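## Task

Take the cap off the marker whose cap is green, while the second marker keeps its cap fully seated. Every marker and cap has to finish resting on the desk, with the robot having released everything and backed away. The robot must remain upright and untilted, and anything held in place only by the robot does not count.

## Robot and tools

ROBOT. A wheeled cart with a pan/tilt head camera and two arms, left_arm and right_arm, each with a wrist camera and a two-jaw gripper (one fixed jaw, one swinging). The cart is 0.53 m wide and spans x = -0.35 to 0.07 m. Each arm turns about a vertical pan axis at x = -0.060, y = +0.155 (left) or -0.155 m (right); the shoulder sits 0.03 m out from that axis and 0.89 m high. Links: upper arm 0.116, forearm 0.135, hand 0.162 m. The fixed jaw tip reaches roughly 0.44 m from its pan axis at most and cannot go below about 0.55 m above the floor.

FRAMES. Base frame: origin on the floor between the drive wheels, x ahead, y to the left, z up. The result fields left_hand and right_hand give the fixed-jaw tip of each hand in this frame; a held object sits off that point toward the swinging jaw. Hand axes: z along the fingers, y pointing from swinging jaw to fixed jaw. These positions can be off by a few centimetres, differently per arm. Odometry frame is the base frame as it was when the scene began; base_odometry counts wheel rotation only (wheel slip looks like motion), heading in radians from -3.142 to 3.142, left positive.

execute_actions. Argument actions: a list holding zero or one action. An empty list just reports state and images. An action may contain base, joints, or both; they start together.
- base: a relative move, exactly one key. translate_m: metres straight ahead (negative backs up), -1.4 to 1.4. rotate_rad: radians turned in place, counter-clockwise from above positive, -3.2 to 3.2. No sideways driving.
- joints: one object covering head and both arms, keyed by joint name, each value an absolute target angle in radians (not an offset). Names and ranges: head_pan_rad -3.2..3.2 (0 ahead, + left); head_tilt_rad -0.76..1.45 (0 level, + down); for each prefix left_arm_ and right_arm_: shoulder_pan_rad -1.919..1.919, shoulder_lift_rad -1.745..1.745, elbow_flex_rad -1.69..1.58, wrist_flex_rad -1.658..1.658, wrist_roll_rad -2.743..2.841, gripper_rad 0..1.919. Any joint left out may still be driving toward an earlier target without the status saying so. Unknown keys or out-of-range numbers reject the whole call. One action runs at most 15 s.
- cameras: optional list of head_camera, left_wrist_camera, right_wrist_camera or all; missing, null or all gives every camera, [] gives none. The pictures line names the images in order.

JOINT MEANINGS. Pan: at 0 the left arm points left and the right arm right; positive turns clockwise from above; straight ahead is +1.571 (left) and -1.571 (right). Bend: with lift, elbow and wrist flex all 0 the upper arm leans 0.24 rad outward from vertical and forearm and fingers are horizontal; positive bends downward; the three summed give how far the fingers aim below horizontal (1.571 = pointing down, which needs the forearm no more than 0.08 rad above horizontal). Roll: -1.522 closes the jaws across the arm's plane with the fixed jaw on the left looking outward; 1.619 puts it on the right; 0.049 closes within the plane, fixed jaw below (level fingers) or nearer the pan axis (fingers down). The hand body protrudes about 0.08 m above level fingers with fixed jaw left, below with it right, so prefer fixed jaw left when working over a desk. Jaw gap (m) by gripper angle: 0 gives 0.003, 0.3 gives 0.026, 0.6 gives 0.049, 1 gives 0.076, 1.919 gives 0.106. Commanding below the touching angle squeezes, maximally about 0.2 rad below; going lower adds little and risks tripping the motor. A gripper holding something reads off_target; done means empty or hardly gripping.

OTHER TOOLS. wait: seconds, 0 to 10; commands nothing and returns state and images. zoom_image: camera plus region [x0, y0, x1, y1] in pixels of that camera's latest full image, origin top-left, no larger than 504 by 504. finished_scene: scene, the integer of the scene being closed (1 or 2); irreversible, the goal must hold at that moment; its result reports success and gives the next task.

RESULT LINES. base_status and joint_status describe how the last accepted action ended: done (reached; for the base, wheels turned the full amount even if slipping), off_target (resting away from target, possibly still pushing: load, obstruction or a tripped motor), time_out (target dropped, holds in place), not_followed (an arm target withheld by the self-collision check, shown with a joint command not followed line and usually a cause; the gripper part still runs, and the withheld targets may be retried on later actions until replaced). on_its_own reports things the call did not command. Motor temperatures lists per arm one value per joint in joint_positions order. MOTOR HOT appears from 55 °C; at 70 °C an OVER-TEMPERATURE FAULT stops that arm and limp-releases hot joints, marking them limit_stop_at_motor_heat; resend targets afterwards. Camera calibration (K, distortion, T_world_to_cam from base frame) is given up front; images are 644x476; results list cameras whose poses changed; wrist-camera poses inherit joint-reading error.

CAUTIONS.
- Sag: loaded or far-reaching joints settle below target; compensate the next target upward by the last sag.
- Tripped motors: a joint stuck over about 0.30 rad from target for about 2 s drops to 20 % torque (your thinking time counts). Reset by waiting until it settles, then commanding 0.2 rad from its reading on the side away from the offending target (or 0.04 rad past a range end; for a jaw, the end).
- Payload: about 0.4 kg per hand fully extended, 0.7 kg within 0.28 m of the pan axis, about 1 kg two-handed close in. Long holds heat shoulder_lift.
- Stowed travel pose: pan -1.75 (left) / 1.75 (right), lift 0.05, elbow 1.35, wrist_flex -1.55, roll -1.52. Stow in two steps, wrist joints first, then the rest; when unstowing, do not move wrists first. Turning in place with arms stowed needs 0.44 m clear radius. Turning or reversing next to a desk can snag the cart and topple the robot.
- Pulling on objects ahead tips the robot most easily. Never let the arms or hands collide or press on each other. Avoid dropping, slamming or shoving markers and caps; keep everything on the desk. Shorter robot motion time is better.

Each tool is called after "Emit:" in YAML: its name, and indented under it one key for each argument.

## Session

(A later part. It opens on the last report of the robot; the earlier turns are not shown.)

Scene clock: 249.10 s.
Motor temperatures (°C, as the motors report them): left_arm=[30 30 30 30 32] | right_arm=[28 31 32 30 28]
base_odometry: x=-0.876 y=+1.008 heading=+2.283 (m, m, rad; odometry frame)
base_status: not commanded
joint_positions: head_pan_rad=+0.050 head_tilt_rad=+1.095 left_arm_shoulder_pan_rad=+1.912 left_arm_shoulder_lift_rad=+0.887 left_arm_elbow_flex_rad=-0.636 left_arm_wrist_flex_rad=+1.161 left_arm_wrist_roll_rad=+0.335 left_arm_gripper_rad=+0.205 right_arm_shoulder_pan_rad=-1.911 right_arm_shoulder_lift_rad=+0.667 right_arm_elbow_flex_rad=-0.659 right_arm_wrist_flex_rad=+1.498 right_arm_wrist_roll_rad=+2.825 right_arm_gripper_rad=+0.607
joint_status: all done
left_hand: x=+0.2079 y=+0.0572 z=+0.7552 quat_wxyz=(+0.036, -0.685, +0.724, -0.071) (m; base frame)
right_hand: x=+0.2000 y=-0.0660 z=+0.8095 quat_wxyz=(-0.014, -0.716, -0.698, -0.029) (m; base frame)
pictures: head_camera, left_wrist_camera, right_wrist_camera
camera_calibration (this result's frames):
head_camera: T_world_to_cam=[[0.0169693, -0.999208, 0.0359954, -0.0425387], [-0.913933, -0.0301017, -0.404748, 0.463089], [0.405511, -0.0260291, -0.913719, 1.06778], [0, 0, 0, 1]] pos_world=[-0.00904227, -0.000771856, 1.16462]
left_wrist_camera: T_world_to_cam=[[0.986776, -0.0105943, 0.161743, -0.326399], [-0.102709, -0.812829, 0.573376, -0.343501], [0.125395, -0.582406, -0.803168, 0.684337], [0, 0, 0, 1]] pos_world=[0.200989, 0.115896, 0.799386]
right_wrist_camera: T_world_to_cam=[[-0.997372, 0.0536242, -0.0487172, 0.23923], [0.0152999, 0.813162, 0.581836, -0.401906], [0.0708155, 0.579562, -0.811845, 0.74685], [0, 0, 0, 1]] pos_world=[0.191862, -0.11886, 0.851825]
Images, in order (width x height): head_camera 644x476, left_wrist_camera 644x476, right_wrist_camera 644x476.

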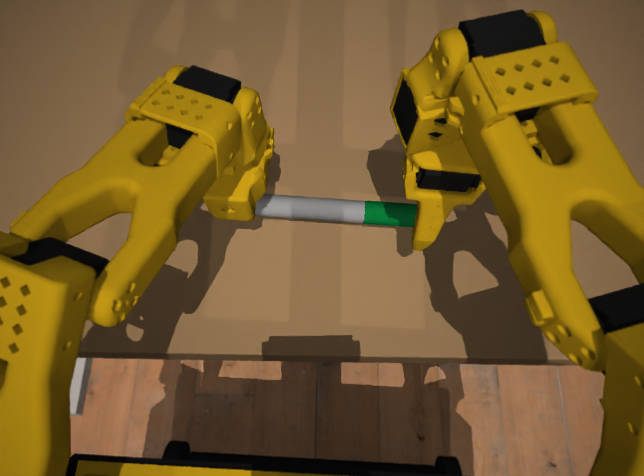

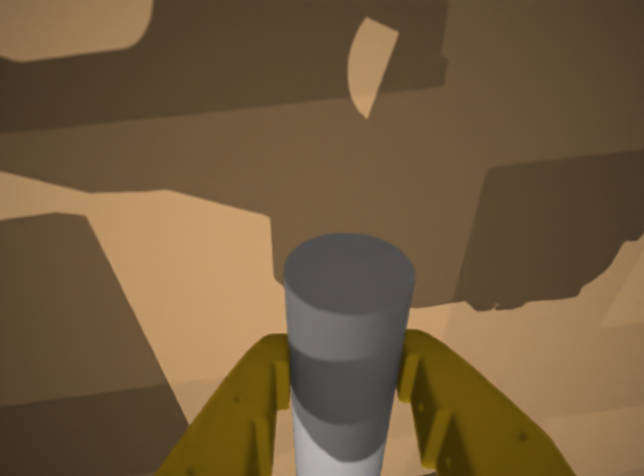

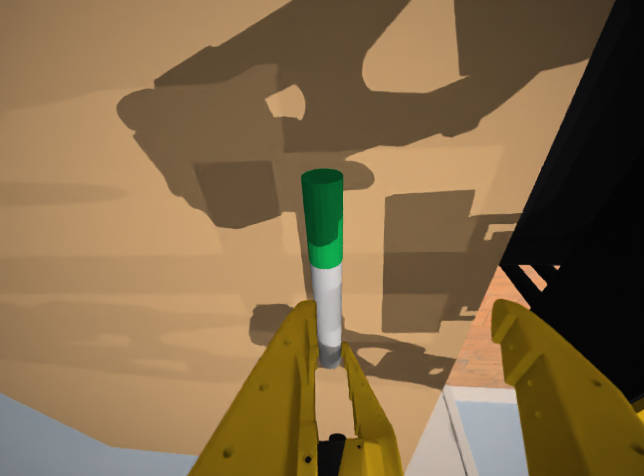

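Emit:
execute_actions:
  actions:
    - {"joints": {"right_arm_shoulder_lift_rad": 0.775, "right_arm_wrist_flex_rad": 1.355, "right_arm_shoulder_pan_rad": -1.919}}
  cameras: ["right_wrist_camera", "head_camera"]

Scene clock: 305.27 s.
Motor temperatures (°C, as the motors report them): left_arm=[30 30 30 30 32] | right_arm=[29 31 32 30 28]
base_odometry: x=-0.876 y=+1.008 heading=+2.283 (m, m, rad; odometry frame)
base_status: not commanded
joint_positions: head_pan_rad=+0.050 head_tilt_rad=+1.095 left_arm_shoulder_pan_rad=+1.912 left_arm_shoulder_lift_rad=+0.887 left_arm_elbow_flex_rad=-0.636 left_arm_wrist_flex_rad=+1.161 left_arm_wrist_roll_rad=+0.335 left_arm_gripper_rad=+0.205 right_arm_shoulder_pan_rad=-1.912 right_arm_shoulder_lift_rad=+0.794 right_arm_elbow_flex_rad=-0.660 right_arm_wrist_flex_rad=+1.362 right_arm_wrist_roll_rad=+2.825 right_arm_gripper_rad=+0.607
joint_status: all done
left_hand: x=+0.2079 y=+0.0572 z=+0.7552 quat_wxyz=(+0.036, -0.685, +0.724, -0.071) (m; base frame)
right_hand: x=+0.2087 y=-0.0624 z=+0.7805 quat_wxyz=(-0.016, -0.715, -0.698, -0.034) (m; base frame)
pictures: head_camera, right_wrist_camera
camera_calibration (this result's frames):
head_camera: T_world_to_cam=[[0.0169696, -0.999208, 0.0359954, -0.0425386], [-0.913932, -0.030102, -0.404748, 0.46309], [0.405511, -0.0260289, -0.913719, 1.06778], [0, 0, 0, 1]] pos_world=[-0.00904227, -0.000771845, 1.16462]
right_wrist_camera: T_world_to_cam=[[-0.99691, 0.0522873, -0.0586185, 0.253921], [0.00815042, 0.811086, 0.58487, -0.389088], [0.0781259, 0.582585, -0.809006, 0.717089], [0, 0, 0, 1]] pos_world=[0.200285, -0.115459, 0.82258]
Images, in order (width x height): head_camera 644x476, right_wrist_camera 644x476.

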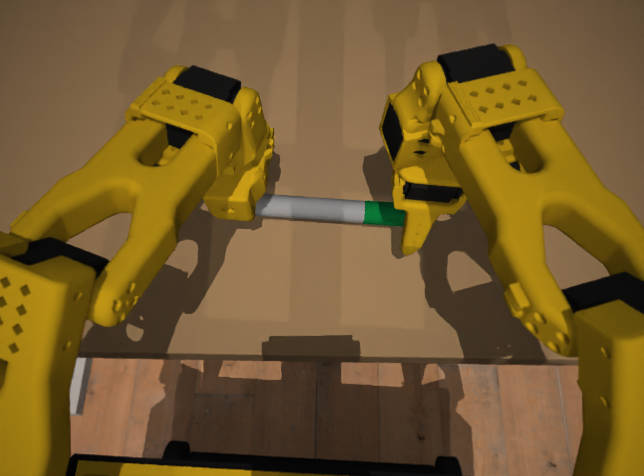

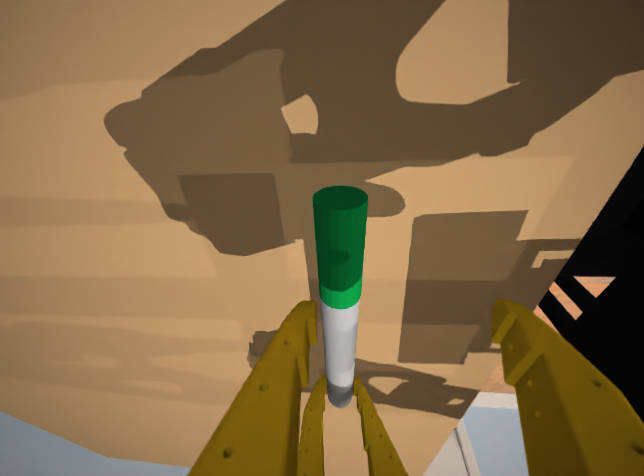

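Emit:
execute_actions:
  actions:
    - {"joints": {"right_arm_shoulder_lift_rad": 0.913, "right_arm_wrist_flex_rad": 1.214}}
  cameras: ["right_wrist_camera", "head_camera"]

Scene clock: 314.53 s.
Motor temperatures (°C, as the motors report them): left_arm=[30 30 30 30 32] | right_arm=[29 31 32 30 28]
base_odometry: x=-0.876 y=+1.008 heading=+2.283 (m, m, rad; odometry frame)
base_status: not commanded
joint_positions: head_pan_rad=+0.050 head_tilt_rad=+1.095 left_arm_shoulder_pan_rad=+1.912 left_arm_shoulder_lift_rad=+0.889 left_arm_elbow_flex_rad=-0.636 left_arm_wrist_flex_rad=+1.161 left_arm_wrist_roll_rad=+0.335 left_arm_gripper_rad=+0.205 right_arm_shoulder_pan_rad=-1.912 right_arm_shoulder_lift_rad=+0.934 right_arm_elbow_flex_rad=-0.660 right_arm_wrist_flex_rad=+1.222 right_arm_wrist_roll_rad=+2.825 right_arm_gripper_rad=+0.607
joint_status: all done
left_hand: x=+0.2077 y=+0.0572 z=+0.7548 quat_wxyz=(+0.036, -0.685, +0.724, -0.070) (m; base frame)
right_hand: x=+0.2126 y=-0.0610 z=+0.7475 quat_wxyz=(-0.016, -0.715, -0.698, -0.034) (m; base frame)
pictures: head_camera, right_wrist_camera
camera_calibration (this result's frames):
head_camera: T_world_to_cam=[[0.0169682, -0.999208, 0.0359954, -0.0425387], [-0.913933, -0.0301007, -0.404748, 0.463089], [0.405511, -0.0260295, -0.913719, 1.06778], [0, 0, 0, 1]] pos_world=[-0.00904227, -0.000771897, 1.16462]
right_wrist_camera: T_world_to_cam=[[-0.99691, 0.0522873, -0.0586185, 0.25579], [0.00815042, 0.811086, 0.58487, -0.370912], [0.0781259, 0.582585, -0.809006, 0.689243], [0, 0, 0, 1]] pos_world=[0.204175, -0.114076, 0.789531]
Images, in order (width x height): head_camera 644x476, right_wrist_camera 644x476.

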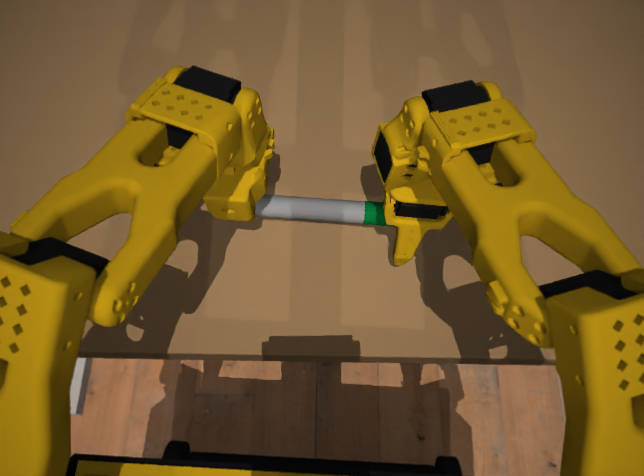

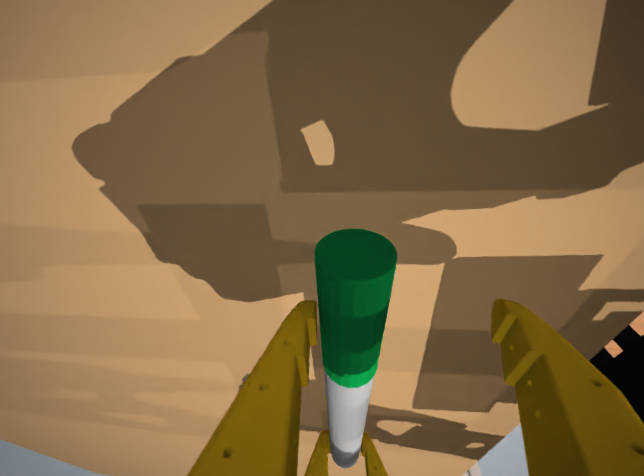

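Emit:
execute_actions:
  actions:
    - {"joints": {"right_arm_shoulder_lift_rad": 0.929, "right_arm_wrist_flex_rad": 1.195}}
  cameras: ["right_wrist_camera"]

Scene clock: 318.13 s.
Motor temperatures (°C, as the motors report them): left_arm=[30 30 30 30 32] | right_arm=[29 31 32 30 28]
base_odometry: x=-0.876 y=+1.008 heading=+2.283 (m, m, rad; odometry frame)
base_status: not commanded
joint_positions: head_pan_rad=+0.050 head_tilt_rad=+1.095 left_arm_shoulder_pan_rad=+1.912 left_arm_shoulder_lift_rad=+0.889 left_arm_elbow_flex_rad=-0.636 left_arm_wrist_flex_rad=+1.161 left_arm_wrist_roll_rad=+0.335 left_arm_gripper_rad=+0.205 right_arm_shoulder_pan_rad=-1.912 right_arm_shoulder_lift_rad=+0.948 right_arm_elbow_flex_rad=-0.660 right_arm_wrist_flex_rad=+1.202 right_arm_wrist_roll_rad=+2.825 right_arm_gripper_rad=+0.607
joint_status: all done
left_hand: x=+0.2077 y=+0.0572 z=+0.7548 quat_wxyz=(+0.036, -0.685, +0.724, -0.070) (m; base frame)
right_hand: x=+0.2137 y=-0.0606 z=+0.7443 quat_wxyz=(-0.017, -0.715, -0.698, -0.037) (m; base frame)
pictures: right_wrist_camera
camera_calibration (this result's frames):
right_wrist_camera: T_world_to_cam=[[-0.996555, 0.0524136, -0.0642734, 0.260791], [0.00476413, 0.809882, 0.586574, -0.369992], [0.0827983, 0.584247, -0.807342, 0.684236], [0, 0, 0, 1]] pos_world=[0.205002, -0.113782, 0.786202]
Images, in order (width x height): right_wrist_camera 644x476.

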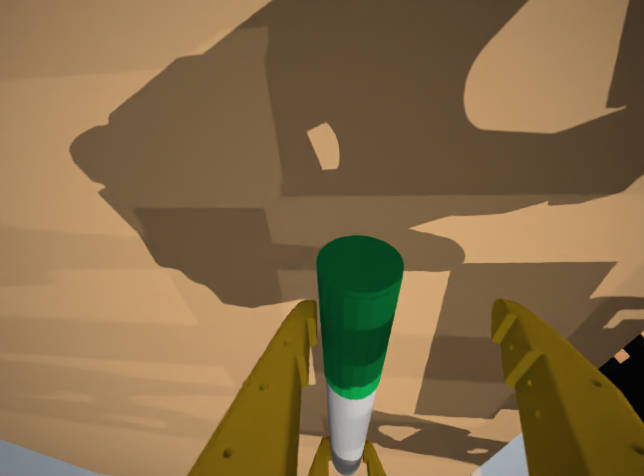

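Emit:
execute_actions:
  actions:
    - {"joints": {"right_arm_gripper_rad": 0.013, "left_arm_gripper_rad": 0.01}}

Scene clock: 321.53 s.
Motor temperatures (°C, as the motors report them): left_arm=[30 30 30 30 32] | right_arm=[29 31 32 30 28]
base_odometry: x=-0.876 y=+1.008 heading=+2.283 (m, m, rad; odometry frame)
base_status: not commanded
joint_positions: head_pan_rad=+0.050 head_tilt_rad=+1.095 left_arm_shoulder_pan_rad=+1.912 left_arm_shoulder_lift_rad=+0.889 left_arm_elbow_flex_rad=-0.636 left_arm_wrist_flex_rad=+1.160 left_arm_wrist_roll_rad=+0.335 left_arm_gripper_rad=+0.204 right_arm_shoulder_pan_rad=-1.912 right_arm_shoulder_lift_rad=+0.949 right_arm_elbow_flex_rad=-0.660 right_arm_wrist_flex_rad=+1.202 right_arm_wrist_roll_rad=+2.827 right_arm_gripper_rad=+0.215
joint_status: left_arm_gripper_rad off_target (ended at +0.204, target +0.010); right_arm_gripper_rad off_target (ended at +0.215, target +0.013)
left_hand: x=+0.2080 y=+0.0572 z=+0.7548 quat_wxyz=(+0.036, -0.685, +0.724, -0.071) (m; base frame)
right_hand: x=+0.2135 y=-0.0607 z=+0.7439 quat_wxyz=(-0.017, -0.714, -0.699, -0.036) (m; base frame)
pictures: head_camera, left_wrist_camera, right_wrist_camera
camera_calibration (this result's frames):
head_camera: T_world_to_cam=[[0.0169585, -0.999208, 0.0359954, -0.0425392], [-0.913933, -0.0300919, -0.404748, 0.46309], [0.405511, -0.0260334, -0.913719, 1.06778], [0, 0, 0, 1]] pos_world=[-0.00904228, -0.000772265, 1.16462]
left_wrist_camera: T_world_to_cam=[[0.986776, -0.0105943, 0.161743, -0.32637], [-0.102709, -0.812829, 0.573376, -0.343299], [0.125395, -0.582406, -0.803168, 0.684035], [0, 0, 0, 1]] pos_world=[0.201019, 0.115885, 0.799022]
right_wrist_camera: T_world_to_cam=[[-0.996723, 0.0508496, -0.0629067, 0.259477], [0.00434869, 0.810259, 0.586057, -0.369209], [0.0807715, 0.583863, -0.807825, 0.68474], [0, 0, 0, 1]] pos_world=[0.204925, -0.113834, 0.78585]
Images, in order (width x height): head_camera 644x476, left_wrist_camera 644x476, right_wrist_camera 644x476.

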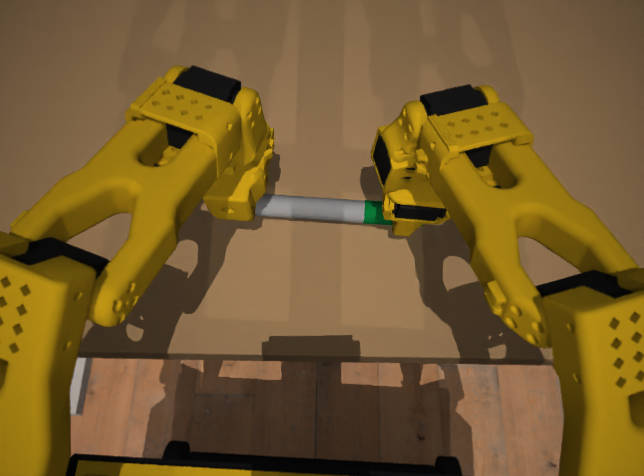

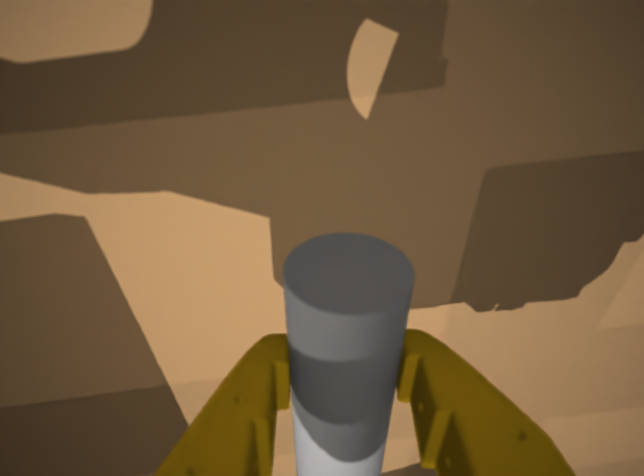

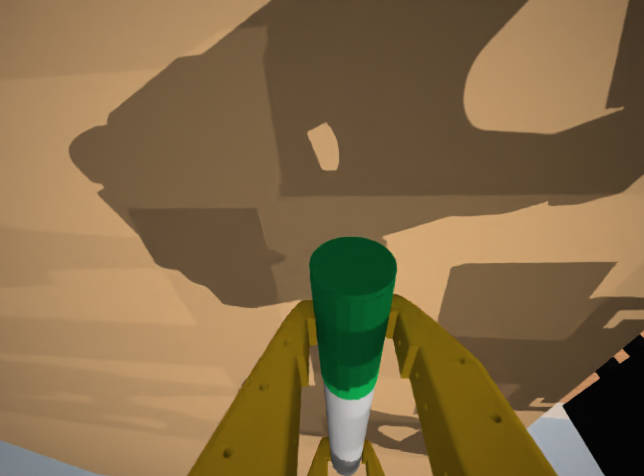

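Emit:
execute_actions:
  actions:
    - {"joints": {"left_arm_shoulder_pan_rad": 1.78, "right_arm_shoulder_pan_rad": -1.79}}

Scene clock: 327.53 s.
Motor temperatures (°C, as the motors report them): left_arm=[30 30 30 30 32] | right_arm=[29 31 32 30 28]
base_odometry: x=-0.876 y=+1.008 heading=+2.283 (m, m, rad; odometry frame)
base_status: not commanded
joint_positions: head_pan_rad=+0.050 head_tilt_rad=+1.095 left_arm_shoulder_pan_rad=+1.787 left_arm_shoulder_lift_rad=+0.889 left_arm_elbow_flex_rad=-0.641 left_arm_wrist_flex_rad=+1.155 left_arm_wrist_roll_rad=+0.333 left_arm_gripper_rad=+0.204 right_arm_shoulder_pan_rad=-1.796 right_arm_shoulder_lift_rad=+0.949 right_arm_elbow_flex_rad=-0.668 right_arm_wrist_flex_rad=+1.197 right_arm_wrist_roll_rad=+2.827 right_arm_gripper_rad=+0.215
joint_status: all done
left_hand: x=+0.2196 y=+0.0908 z=+0.7556 quat_wxyz=(+0.043, -0.728, +0.680, -0.072) (m; base frame)
right_hand: x=+0.2247 y=-0.0927 z=+0.7452 quat_wxyz=(-0.022, -0.754, -0.656, -0.041) (m; base frame)
pictures: head_camera, left_wrist_camera, right_wrist_camera
camera_calibration (this result's frames):
head_camera: T_world_to_cam=[[0.0169353, -0.999208, 0.0359955, -0.0425403], [-0.913934, -0.0300706, -0.404747, 0.463088], [0.405509, -0.026043, -0.91372, 1.06778], [0, 0, 0, 1]] pos_world=[-0.00904228, -0.00077315, 1.16462]
left_wrist_camera: T_world_to_cam=[[0.979148, 0.110586, 0.17041, -0.353483], [-0.00761159, -0.818289, 0.574757, -0.336644], [0.203005, -0.564069, -0.800384, 0.68198], [0, 0, 0, 1]] pos_world=[0.205104, 0.148302, 0.799571]
right_wrist_camera: T_world_to_cam=[[-0.983222, 0.16663, -0.0742175, 0.288532], [0.0915366, 0.802643, 0.589394, -0.366892], [0.157781, 0.572711, -0.80443, 0.682641], [0, 0, 0, 1]] pos_world=[0.209568, -0.144551, 0.786795]
Images, in order (width x height): head_camera 644x476, left_wrist_camera 644x476, right_wrist_camera 644x476.

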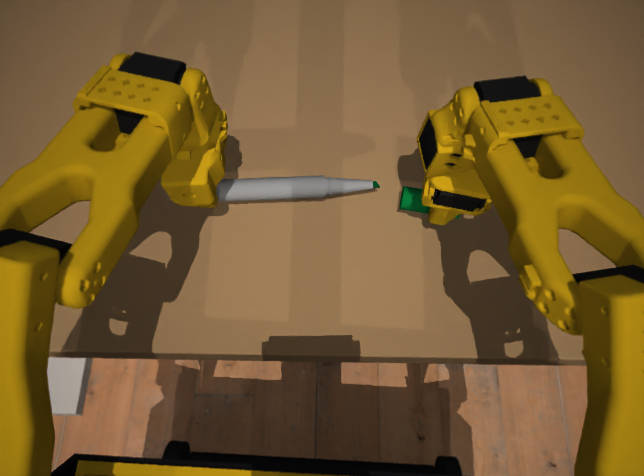

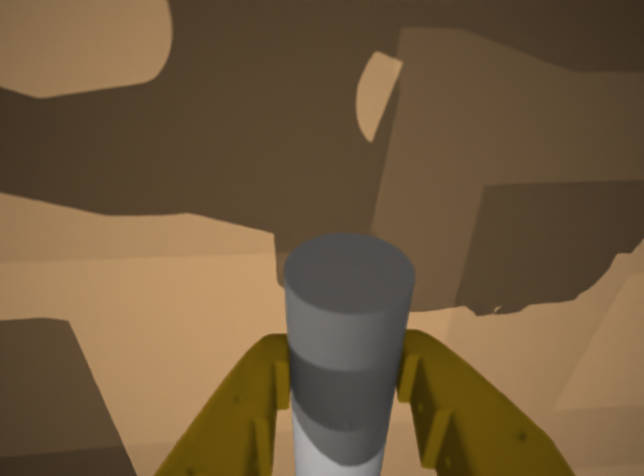

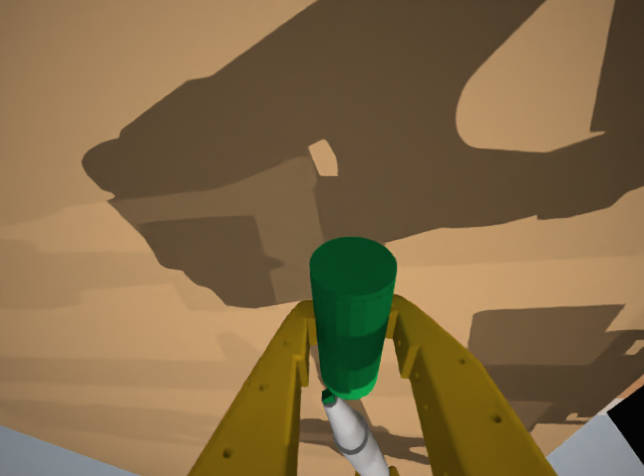

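Emit:
execute_actions:
  actions:
    - {"joints": {"left_arm_shoulder_pan_rad": 1.70, "left_arm_shoulder_lift_rad": 0.925, "right_arm_shoulder_pan_rad": -1.71, "right_arm_shoulder_lift_rad": 0.99, "right_arm_wrist_flex_rad": 1.145}}

Scene clock: 350.17 s.
Motor temperatures (°C, as the motors report them): left_arm=[30 30 30 30 32] | right_arm=[29 31 32 30 28]
base_odometry: x=-0.876 y=+1.008 heading=+2.283 (m, m, rad; odometry frame)
base_status: not commanded
joint_positions: head_pan_rad=+0.050 head_tilt_rad=+1.095 left_arm_shoulder_pan_rad=+1.709 left_arm_shoulder_lift_rad=+0.952 left_arm_elbow_flex_rad=-0.641 left_arm_wrist_flex_rad=+1.155 left_arm_wrist_roll_rad=+0.333 left_arm_gripper_rad=+0.204 right_arm_shoulder_pan_rad=-1.716 right_arm_shoulder_lift_rad=+1.011 right_arm_elbow_flex_rad=-0.668 right_arm_wrist_flex_rad=+1.153 right_arm_wrist_roll_rad=+2.827 right_arm_gripper_rad=+0.215
joint_status: all done
left_hand: x=+0.2146 y=+0.1141 z=+0.7398 quat_wxyz=(+0.028, -0.756, +0.653, -0.044) (m; base frame)
right_hand: x=+0.2263 y=-0.1159 z=+0.7302 quat_wxyz=(-0.019, -0.779, -0.625, -0.032) (m; base frame)
pictures: head_camera, left_wrist_camera, right_wrist_camera
camera_calibration (this result's frames):
head_camera: T_world_to_cam=[[0.0169352, -0.999208, 0.0359955, -0.0425403], [-0.913934, -0.0300705, -0.404747, 0.463087], [0.405509, -0.026043, -0.91372, 1.06778], [0, 0, 0, 1]] pos_world=[-0.00904227, -0.000773154, 1.16462]
left_wrist_camera: T_world_to_cam=[[0.976293, 0.185549, 0.111464, -0.312845], [0.091813, -0.821318, 0.563035, -0.320817], [0.196018, -0.539453, -0.818882, 0.69583], [0, 0, 0, 1]] pos_world=[0.198488, 0.169923, 0.785305]
right_wrist_camera: T_world_to_cam=[[-0.967928, 0.244283, -0.0586626, 0.287031], [0.165004, 0.794231, 0.584782, -0.35376], [0.189444, 0.556348, -0.809066, 0.677947], [0, 0, 0, 1]] pos_world=[0.207764, -0.166324, 0.772215]
Images, in order (width x height): head_camera 644x476, left_wrist_camera 644x476, right_wrist_camera 644x476.

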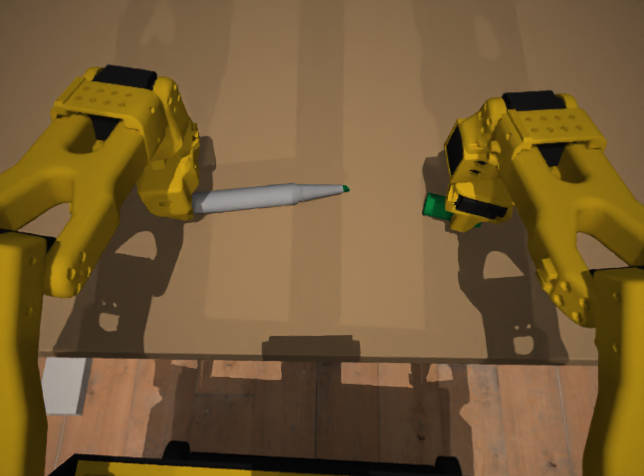

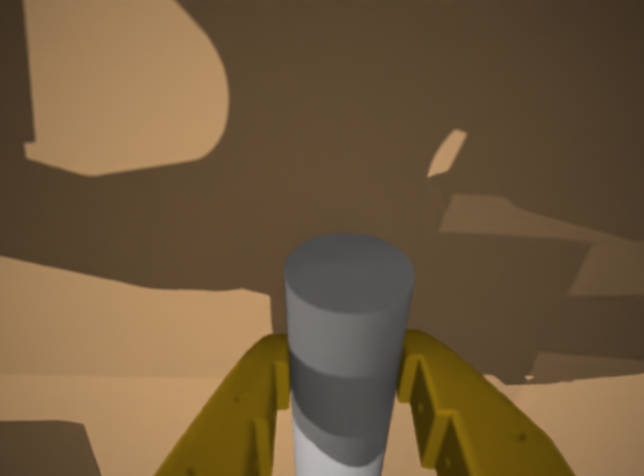

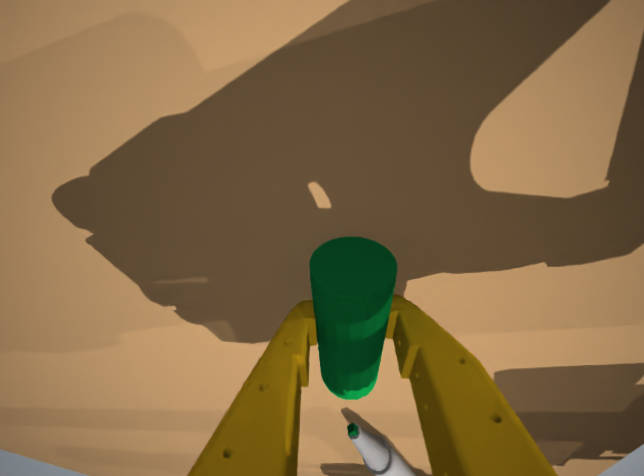

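Emit:
execute_actions:
  actions:
    - {"joints": {"left_arm_shoulder_lift_rad": 0.942, "right_arm_shoulder_lift_rad": 1.01, "right_arm_wrist_flex_rad": 1.135}}

Scene clock: 352.13 s.
Motor temperatures (°C, as the motors report them): left_arm=[30 30 30 30 32] | right_arm=[29 31 32 30 28]
base_odometry: x=-0.876 y=+1.008 heading=+2.283 (m, m, rad; odometry frame)
base_status: not commanded
joint_positions: head_pan_rad=+0.050 head_tilt_rad=+1.095 left_arm_shoulder_pan_rad=+1.709 left_arm_shoulder_lift_rad=+0.958 left_arm_elbow_flex_rad=-0.642 left_arm_wrist_flex_rad=+1.155 left_arm_wrist_roll_rad=+0.333 left_arm_gripper_rad=+0.204 right_arm_shoulder_pan_rad=-1.716 right_arm_shoulder_lift_rad=+1.018 right_arm_elbow_flex_rad=-0.668 right_arm_wrist_flex_rad=+1.144 right_arm_wrist_roll_rad=+2.827 right_arm_gripper_rad=+0.215
joint_status: all done
left_hand: x=+0.2140 y=+0.1142 z=+0.7385 quat_wxyz=(+0.027, -0.756, +0.653, -0.042) (m; base frame)
right_hand: x=+0.2265 y=-0.1159 z=+0.7284 quat_wxyz=(-0.019, -0.779, -0.625, -0.033) (m; base frame)
pictures: head_camera, left_wrist_camera, right_wrist_camera
camera_calibration (this result's frames):
head_camera: T_world_to_cam=[[0.0169351, -0.999208, 0.0359955, -0.0425404], [-0.913935, -0.0300704, -0.404746, 0.463087], [0.405508, -0.0260431, -0.91372, 1.06778], [0, 0, 0, 1]] pos_world=[-0.00904227, -0.000773157, 1.16462]
left_wrist_camera: T_world_to_cam=[[0.976791, 0.185479, 0.107131, -0.308988], [0.0943772, -0.821675, 0.562089, -0.319761], [0.192283, -0.538933, -0.820109, 0.696584], [0, 0, 0, 1]] pos_world=[0.198054, 0.169983, 0.784112]
right_wrist_camera: T_world_to_cam=[[-0.967838, 0.244296, -0.0600775, 0.288125], [0.164117, 0.794101, 0.585208, -0.352887], [0.190672, 0.556527, -0.808654, 0.675876], [0, 0, 0, 1]] pos_world=[0.207903, -0.166304, 0.770372]
Images, in order (width x height): head_camera 644x476, left_wrist_camera 644x476, right_wrist_camera 644x476.

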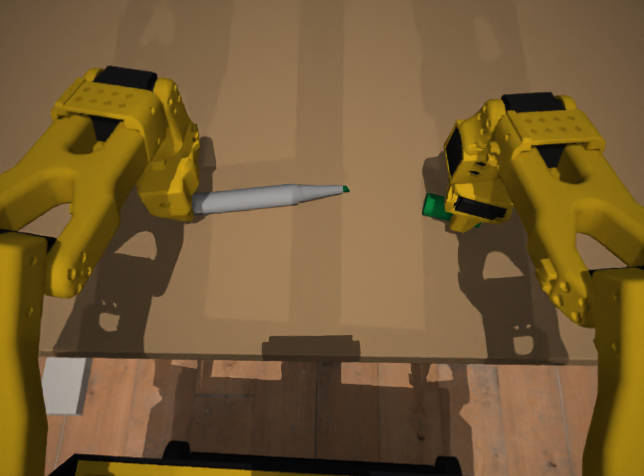

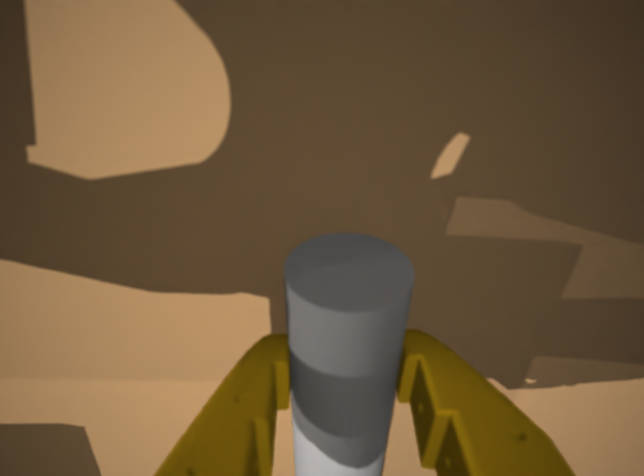

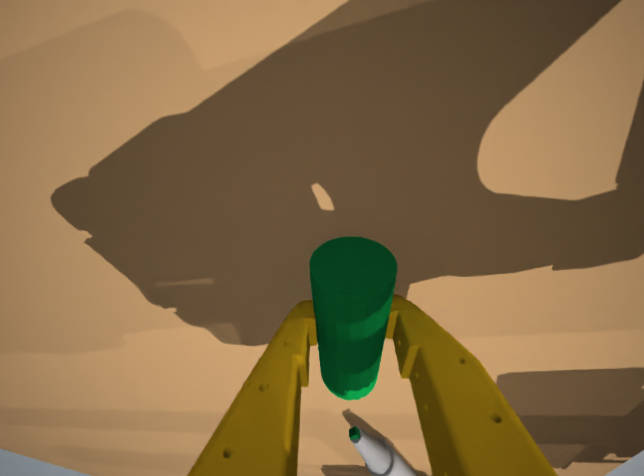

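Emit:
execute_actions:
  actions:
    - {"joints": {"left_arm_shoulder_lift_rad": 0.934, "right_arm_shoulder_lift_rad": 0.997, "left_arm_gripper_rad": 0.62, "right_arm_gripper_rad": 0.62}}

Scene clock: 359.57 s.
Motor temperatures (°C, as the motors report them): left_arm=[30 30 30 30 32] | right_arm=[29 31 32 30 28]
base_odometry: x=-0.876 y=+1.008 heading=+2.283 (m, m, rad; odometry frame)
base_status: not commanded
joint_positions: head_pan_rad=+0.050 head_tilt_rad=+1.095 left_arm_shoulder_pan_rad=+1.709 left_arm_shoulder_lift_rad=+0.958 left_arm_elbow_flex_rad=-0.642 left_arm_wrist_flex_rad=+1.155 left_arm_wrist_roll_rad=+0.333 left_arm_gripper_rad=+0.611 right_arm_shoulder_pan_rad=-1.716 right_arm_shoulder_lift_rad=+1.018 right_arm_elbow_flex_rad=-0.668 right_arm_wrist_flex_rad=+1.141 right_arm_wrist_roll_rad=+2.827 right_arm_gripper_rad=+0.612
joint_status: all done
left_hand: x=+0.2140 y=+0.1142 z=+0.7385 quat_wxyz=(+0.027, -0.756, +0.653, -0.042) (m; base frame)
right_hand: x=+0.2270 y=-0.1158 z=+0.7284 quat_wxyz=(-0.020, -0.779, -0.625, -0.034) (m; base frame)
pictures: head_camera, left_wrist_camera, right_wrist_camera
camera_calibration (this result's frames):
head_camera: T_world_to_cam=[[0.0169353, -0.999208, 0.0359955, -0.0425403], [-0.913935, -0.0300706, -0.404746, 0.463087], [0.405508, -0.026043, -0.91372, 1.06778], [0, 0, 0, 1]] pos_world=[-0.00904227, -0.000773149, 1.16462]
left_wrist_camera: T_world_to_cam=[[0.976791, 0.185479, 0.107131, -0.308988], [0.0943772, -0.821675, 0.562089, -0.319761], [0.192283, -0.538933, -0.820109, 0.696584], [0, 0, 0, 1]] pos_world=[0.198054, 0.169983, 0.784112]
right_wrist_camera: T_world_to_cam=[[-0.967651, 0.244324, -0.0629067, 0.290602], [0.162339, 0.793841, 0.586057, -0.353303], [0.193125, 0.556886, -0.807825, 0.674674], [0, 0, 0, 1]] pos_world=[0.208259, -0.166251, 0.770355]
Images, in order (width x height): head_camera 644x476, left_wrist_camera 644x476, right_wrist_camera 644x476.

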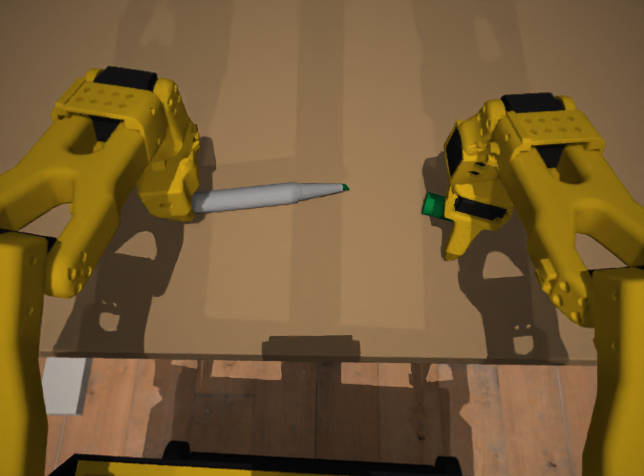

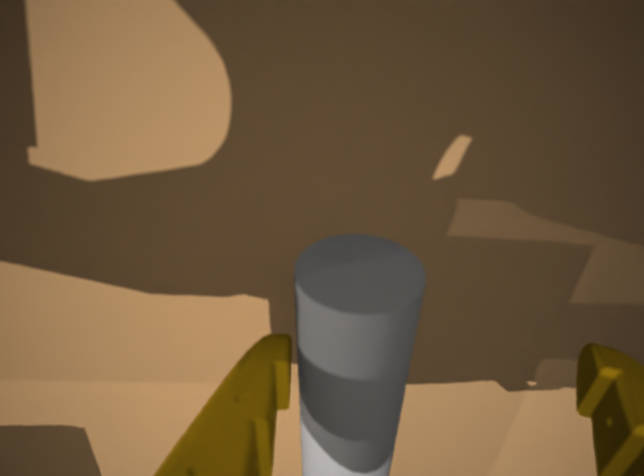

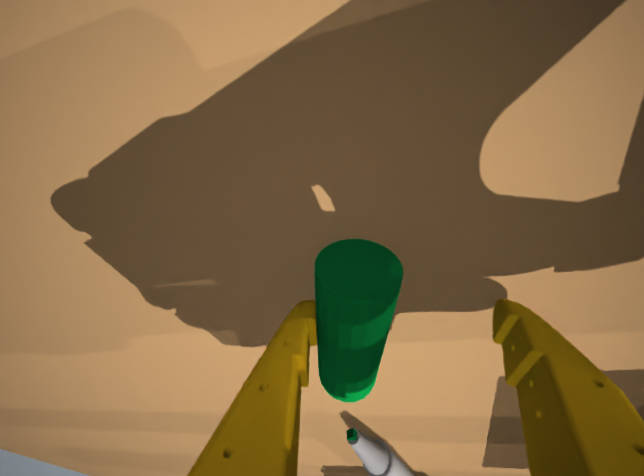

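Emit:
execute_actions:
  actions:
    - {"joints": {"left_arm_shoulder_lift_rad": 0.77, "left_arm_wrist_flex_rad": 1.285, "right_arm_shoulder_lift_rad": 0.83, "right_arm_wrist_flex_rad": 1.24}}

Scene clock: 367.43 s.
Motor temperatures (°C, as the motors report them): left_arm=[30 30 31 30 32] | right_arm=[29 31 32 30 28]
base_odometry: x=-0.876 y=+1.008 heading=+2.283 (m, m, rad; odometry frame)
base_status: not commanded
joint_positions: head_pan_rad=+0.050 head_tilt_rad=+1.095 left_arm_shoulder_pan_rad=+1.709 left_arm_shoulder_lift_rad=+0.832 left_arm_elbow_flex_rad=-0.642 left_arm_wrist_flex_rad=+1.276 left_arm_wrist_roll_rad=+0.333 left_arm_gripper_rad=+0.613 right_arm_shoulder_pan_rad=-1.716 right_arm_shoulder_lift_rad=+0.894 right_arm_elbow_flex_rad=-0.668 right_arm_wrist_flex_rad=+1.234 right_arm_wrist_roll_rad=+2.827 right_arm_gripper_rad=+0.613
joint_status: all done
left_hand: x=+0.2123 y=+0.1144 z=+0.7683 quat_wxyz=(+0.028, -0.756, +0.653, -0.044) (m; base frame)
right_hand: x=+0.2308 y=-0.1153 z=+0.7588 quat_wxyz=(-0.028, -0.779, -0.625, -0.048) (m; base frame)
pictures: head_camera, left_wrist_camera, right_wrist_camera
camera_calibration (this result's frames):
head_camera: T_world_to_cam=[[0.0169353, -0.999208, 0.0359955, -0.0425403], [-0.913934, -0.0300706, -0.404746, 0.463087], [0.405508, -0.026043, -0.91372, 1.06778], [0, 0, 0, 1]] pos_world=[-0.00904227, -0.000773149, 1.16462]
left_wrist_camera: T_world_to_cam=[[0.976293, 0.185549, 0.111464, -0.313759], [0.091813, -0.821318, 0.563035, -0.336406], [0.196018, -0.539453, -0.818882, 0.719867], [0, 0, 0, 1]] pos_world=[0.1961, 0.170255, 0.813867]
right_wrist_camera: T_world_to_cam=[[-0.965312, 0.244666, -0.0911623, 0.316956], [0.144423, 0.79122, 0.594233, -0.374517], [0.217518, 0.560454, -0.79911, 0.686341], [0, 0, 0, 1]] pos_world=[0.210759, -0.165886, 0.799906]
Images, in order (width x height): head_camera 644x476, left_wrist_camera 644x476, right_wrist_camera 644x476.

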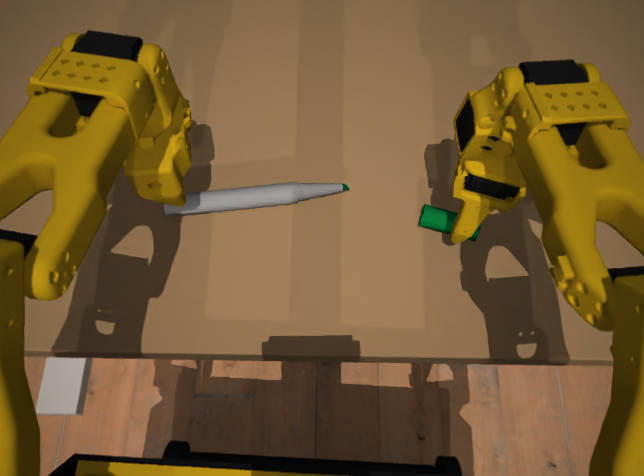

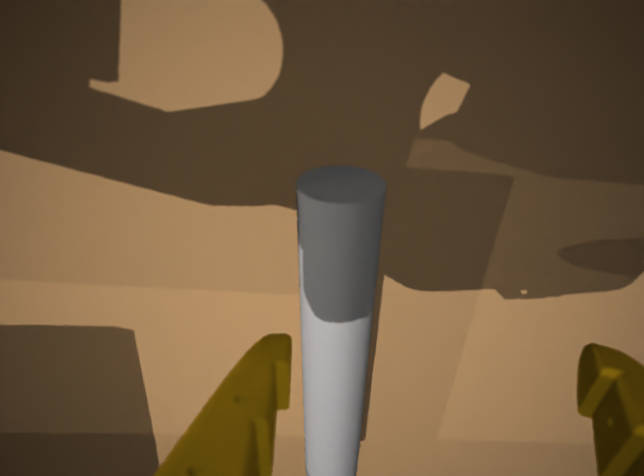

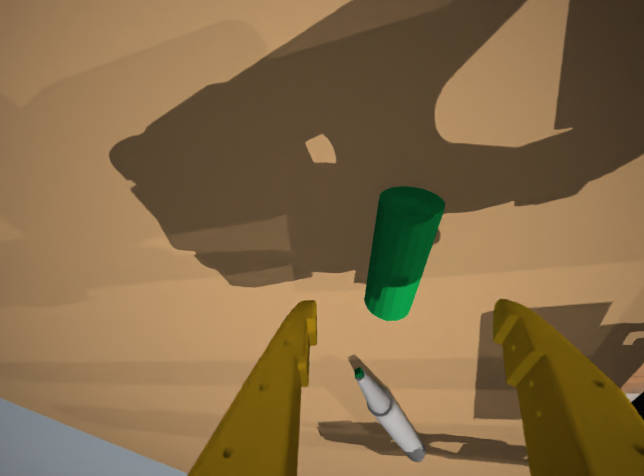

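Emit:
execute_actions:
  actions: []
  cameras: ["head_camera", "right_wrist_camera"]

Scene clock: 370.67 s.
Motor temperatures (°C, as the motors report them): left_arm=[30 30 31 30 32] | right_arm=[29 31 32 30 28]
base_odometry: x=-0.876 y=+1.008 heading=+2.283 (m, m, rad; odometry frame)
base_status: not commanded
joint_positions: head_pan_rad=+0.050 head_tilt_rad=+1.095 left_arm_shoulder_pan_rad=+1.709 left_arm_shoulder_lift_rad=+0.832 left_arm_elbow_flex_rad=-0.642 left_arm_wrist_flex_rad=+1.276 left_arm_wrist_roll_rad=+0.333 left_arm_gripper_rad=+0.613 right_arm_shoulder_pan_rad=-1.716 right_arm_shoulder_lift_rad=+0.894 right_arm_elbow_flex_rad=-0.668 right_arm_wrist_flex_rad=+1.234 right_arm_wrist_roll_rad=+2.827 right_arm_gripper_rad=+0.613
joint_status: all done
left_hand: x=+0.2123 y=+0.1144 z=+0.7683 quat_wxyz=(+0.028, -0.756, +0.653, -0.044) (m; base frame)
right_hand: x=+0.2308 y=-0.1153 z=+0.7588 quat_wxyz=(-0.028, -0.779, -0.625, -0.048) (m; base frame)
pictures: head_camera, right_wrist_camera
camera_calibration (this result's frames):
head_camera: T_world_to_cam=[[0.0169352, -0.999208, 0.0359955, -0.0425403], [-0.913934, -0.0300705, -0.404746, 0.463087], [0.405508, -0.0260431, -0.91372, 1.06778], [0, 0, 0, 1]] pos_world=[-0.00904227, -0.000773154, 1.16462]
right_wrist_camera: T_world_to_cam=[[-0.965312, 0.244666, -0.0911623, 0.316956], [0.144423, 0.79122, 0.594233, -0.374517], [0.217518, 0.560454, -0.79911, 0.686341], [0, 0, 0, 1]] pos_world=[0.210759, -0.165886, 0.799906]
Images, in order (width x height): head_camera 644x476, right_wrist_camera 644x476.

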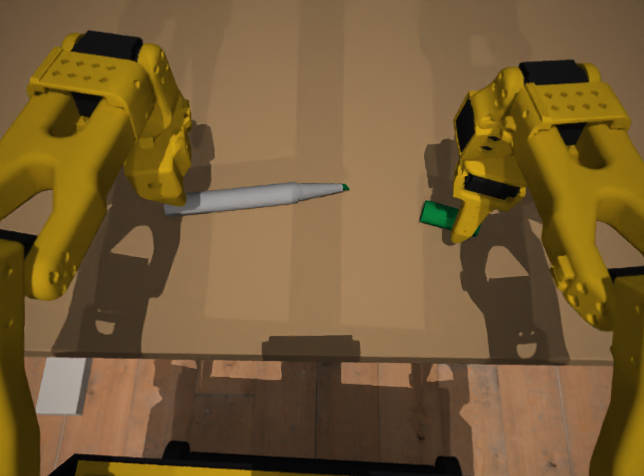

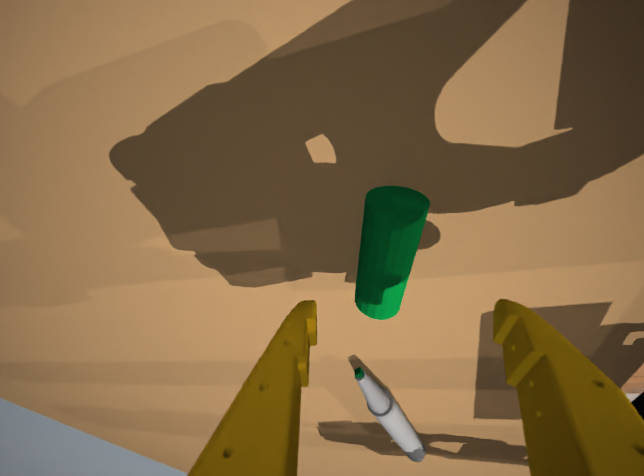

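Emit:
execute_actions:
  actions: []
  cameras: ["head_camera", "right_wrist_camera"]

Scene clock: 372.13 s.
Motor temperatures (°C, as the motors report them): left_arm=[30 30 31 30 32] | right_arm=[29 31 32 30 28]
base_odometry: x=-0.876 y=+1.008 heading=+2.283 (m, m, rad; odometry frame)
base_status: not commanded
joint_positions: head_pan_rad=+0.050 head_tilt_rad=+1.095 left_arm_shoulder_pan_rad=+1.709 left_arm_shoulder_lift_rad=+0.832 left_arm_elbow_flex_rad=-0.642 left_arm_wrist_flex_rad=+1.276 left_arm_wrist_roll_rad=+0.333 left_arm_gripper_rad=+0.613 right_arm_shoulder_pan_rad=-1.716 right_arm_shoulder_lift_rad=+0.894 right_arm_elbow_flex_rad=-0.668 right_arm_wrist_flex_rad=+1.234 right_arm_wrist_roll_rad=+2.827 right_arm_gripper_rad=+0.613
joint_status: all done
left_hand: x=+0.2123 y=+0.1144 z=+0.7683 quat_wxyz=(+0.028, -0.756, +0.653, -0.044) (m; base frame)
right_hand: x=+0.2308 y=-0.1153 z=+0.7588 quat_wxyz=(-0.028, -0.779, -0.625, -0.048) (m; base frame)
pictures: head_camera, right_wrist_camera
camera_calibration (this result's frames):
head_camera: T_world_to_cam=[[0.0169352, -0.999208, 0.0359955, -0.0425403], [-0.913935, -0.0300705, -0.404746, 0.463087], [0.405508, -0.0260431, -0.91372, 1.06778], [0, 0, 0, 1]] pos_world=[-0.00904227, -0.000773154, 1.16462]
right_wrist_camera: T_world_to_cam=[[-0.965312, 0.244666, -0.0911623, 0.316956], [0.144423, 0.79122, 0.594233, -0.374517], [0.217518, 0.560454, -0.79911, 0.686341], [0, 0, 0, 1]] pos_world=[0.210759, -0.165886, 0.799906]
Images, in order (width x height): head_camera 644x476, right_wrist_camera 644x476.

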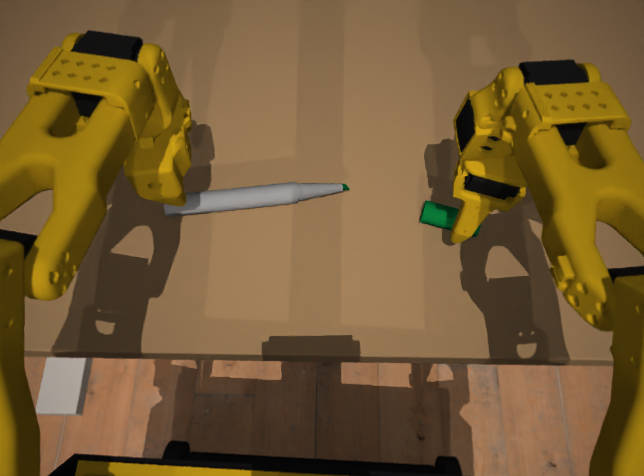

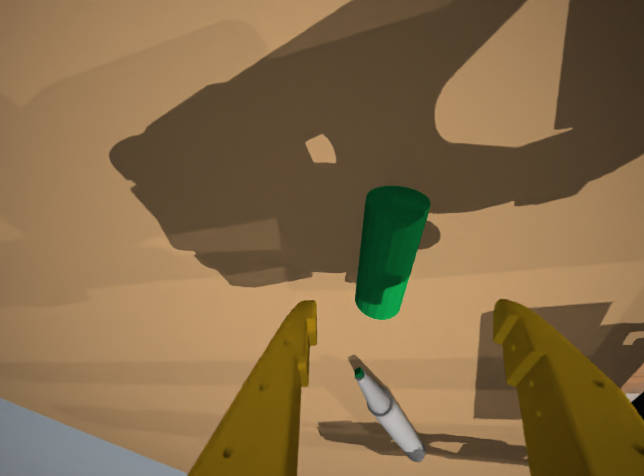

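Emit:
execute_actions:
  actions:
    - {"base": {"translate_m": -0.45}, "joints": {"left_arm_shoulder_lift_rad": 0.45, "right_arm_shoulder_lift_rad": 0.5, "head_tilt_rad": 0.75, "head_pan_rad": -0.3}}

Scene clock: 381.43 s.
Motor temperatures (°C, as the motors report them): left_arm=[30 30 31 30 32] | right_arm=[29 31 32 30 28]
base_odometry: x=-0.581 y=+0.668 heading=+2.283 (m, m, rad; odometry frame)
base_status: done
joint_positions: head_pan_rad=-0.290 head_tilt_rad=+0.764 left_arm_shoulder_pan_rad=+1.709 left_arm_shoulder_lift_rad=+0.508 left_arm_elbow_flex_rad=-0.642 left_arm_wrist_flex_rad=+1.279 left_arm_wrist_roll_rad=+0.333 left_arm_gripper_rad=+0.612 right_arm_shoulder_pan_rad=-1.716 right_arm_shoulder_lift_rad=+0.561 right_arm_elbow_flex_rad=-0.668 right_arm_wrist_flex_rad=+1.237 right_arm_wrist_roll_rad=+2.827 right_arm_gripper_rad=+0.613
joint_status: all done
left_hand: x=+0.2388 y=+0.1108 z=+0.8526 quat_wxyz=(+0.115, -0.740, +0.639, -0.177) (m; base frame)
right_hand: x=+0.2598 y=-0.1110 z=+0.8519 quat_wxyz=(-0.111, -0.761, -0.611, -0.188) (m; base frame)
pictures: head_camera, left_wrist_camera, right_wrist_camera
camera_calibration (this result's frames):
head_camera: T_world_to_cam=[[-0.326793, -0.944808, 0.0233286, -0.044116], [-0.698158, 0.224697, -0.679769, 0.78978], [0.637009, -0.238431, -0.733055, 0.870715], [0, 0, 0, 1]] pos_world=[-0.0176792, -0.0115367, 1.17618]
left_wrist_camera: T_world_to_cam=[[0.893994, 0.197009, 0.402446, -0.578064], [-0.0942309, -0.79541, 0.598701, -0.378145], [0.438059, -0.573158, -0.692527, 0.619844], [0, 0, 0, 1]] pos_world=[0.209624, 0.168372, 0.888294]
right_wrist_camera: T_world_to_cam=[[-0.887053, 0.256114, -0.384113, 0.58292], [-0.0597264, 0.761357, 0.645576, -0.431438], [0.457788, 0.595602, -0.660067, 0.575123], [0, 0, 0, 1]] pos_world=[0.228027, -0.16336, 0.882053]
Images, in order (width x height): head_camera 644x476, left_wrist_camera 644x476, right_wrist_camera 644x476.

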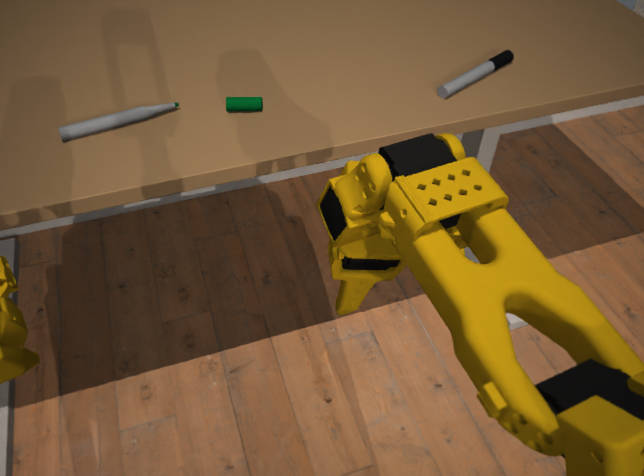

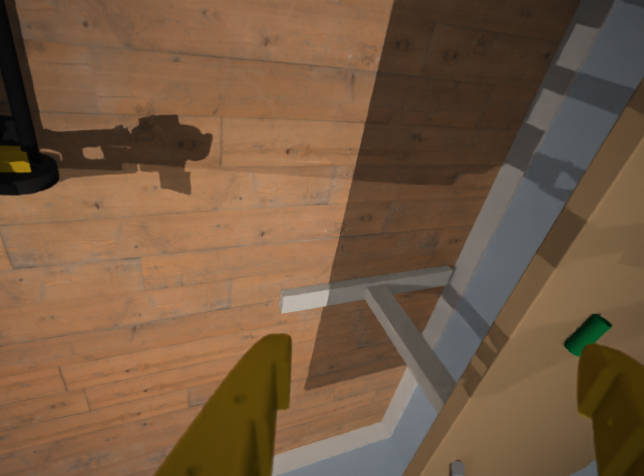

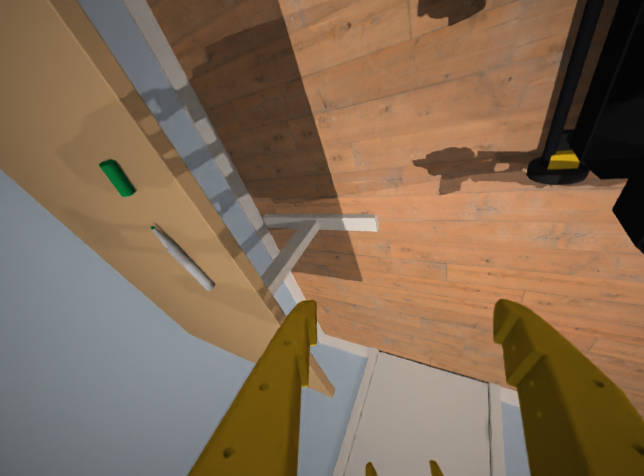

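Emit:
zoom_image:
  camera: "head_camera"
  region: [40, 30, 544, 170]

Region (40, 30, 544, 170) of head_camera's 644x476 image, scaled by 1.000.

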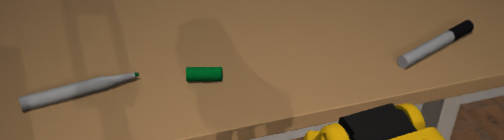

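The green marker is uncapped, its cap is on the desk, and the black-capped marker is still closed. The robot has let go and backed away, so I'm ending the scene.

Emit:
finished_scene:
  scene: 2

The scene is finished: the task was done.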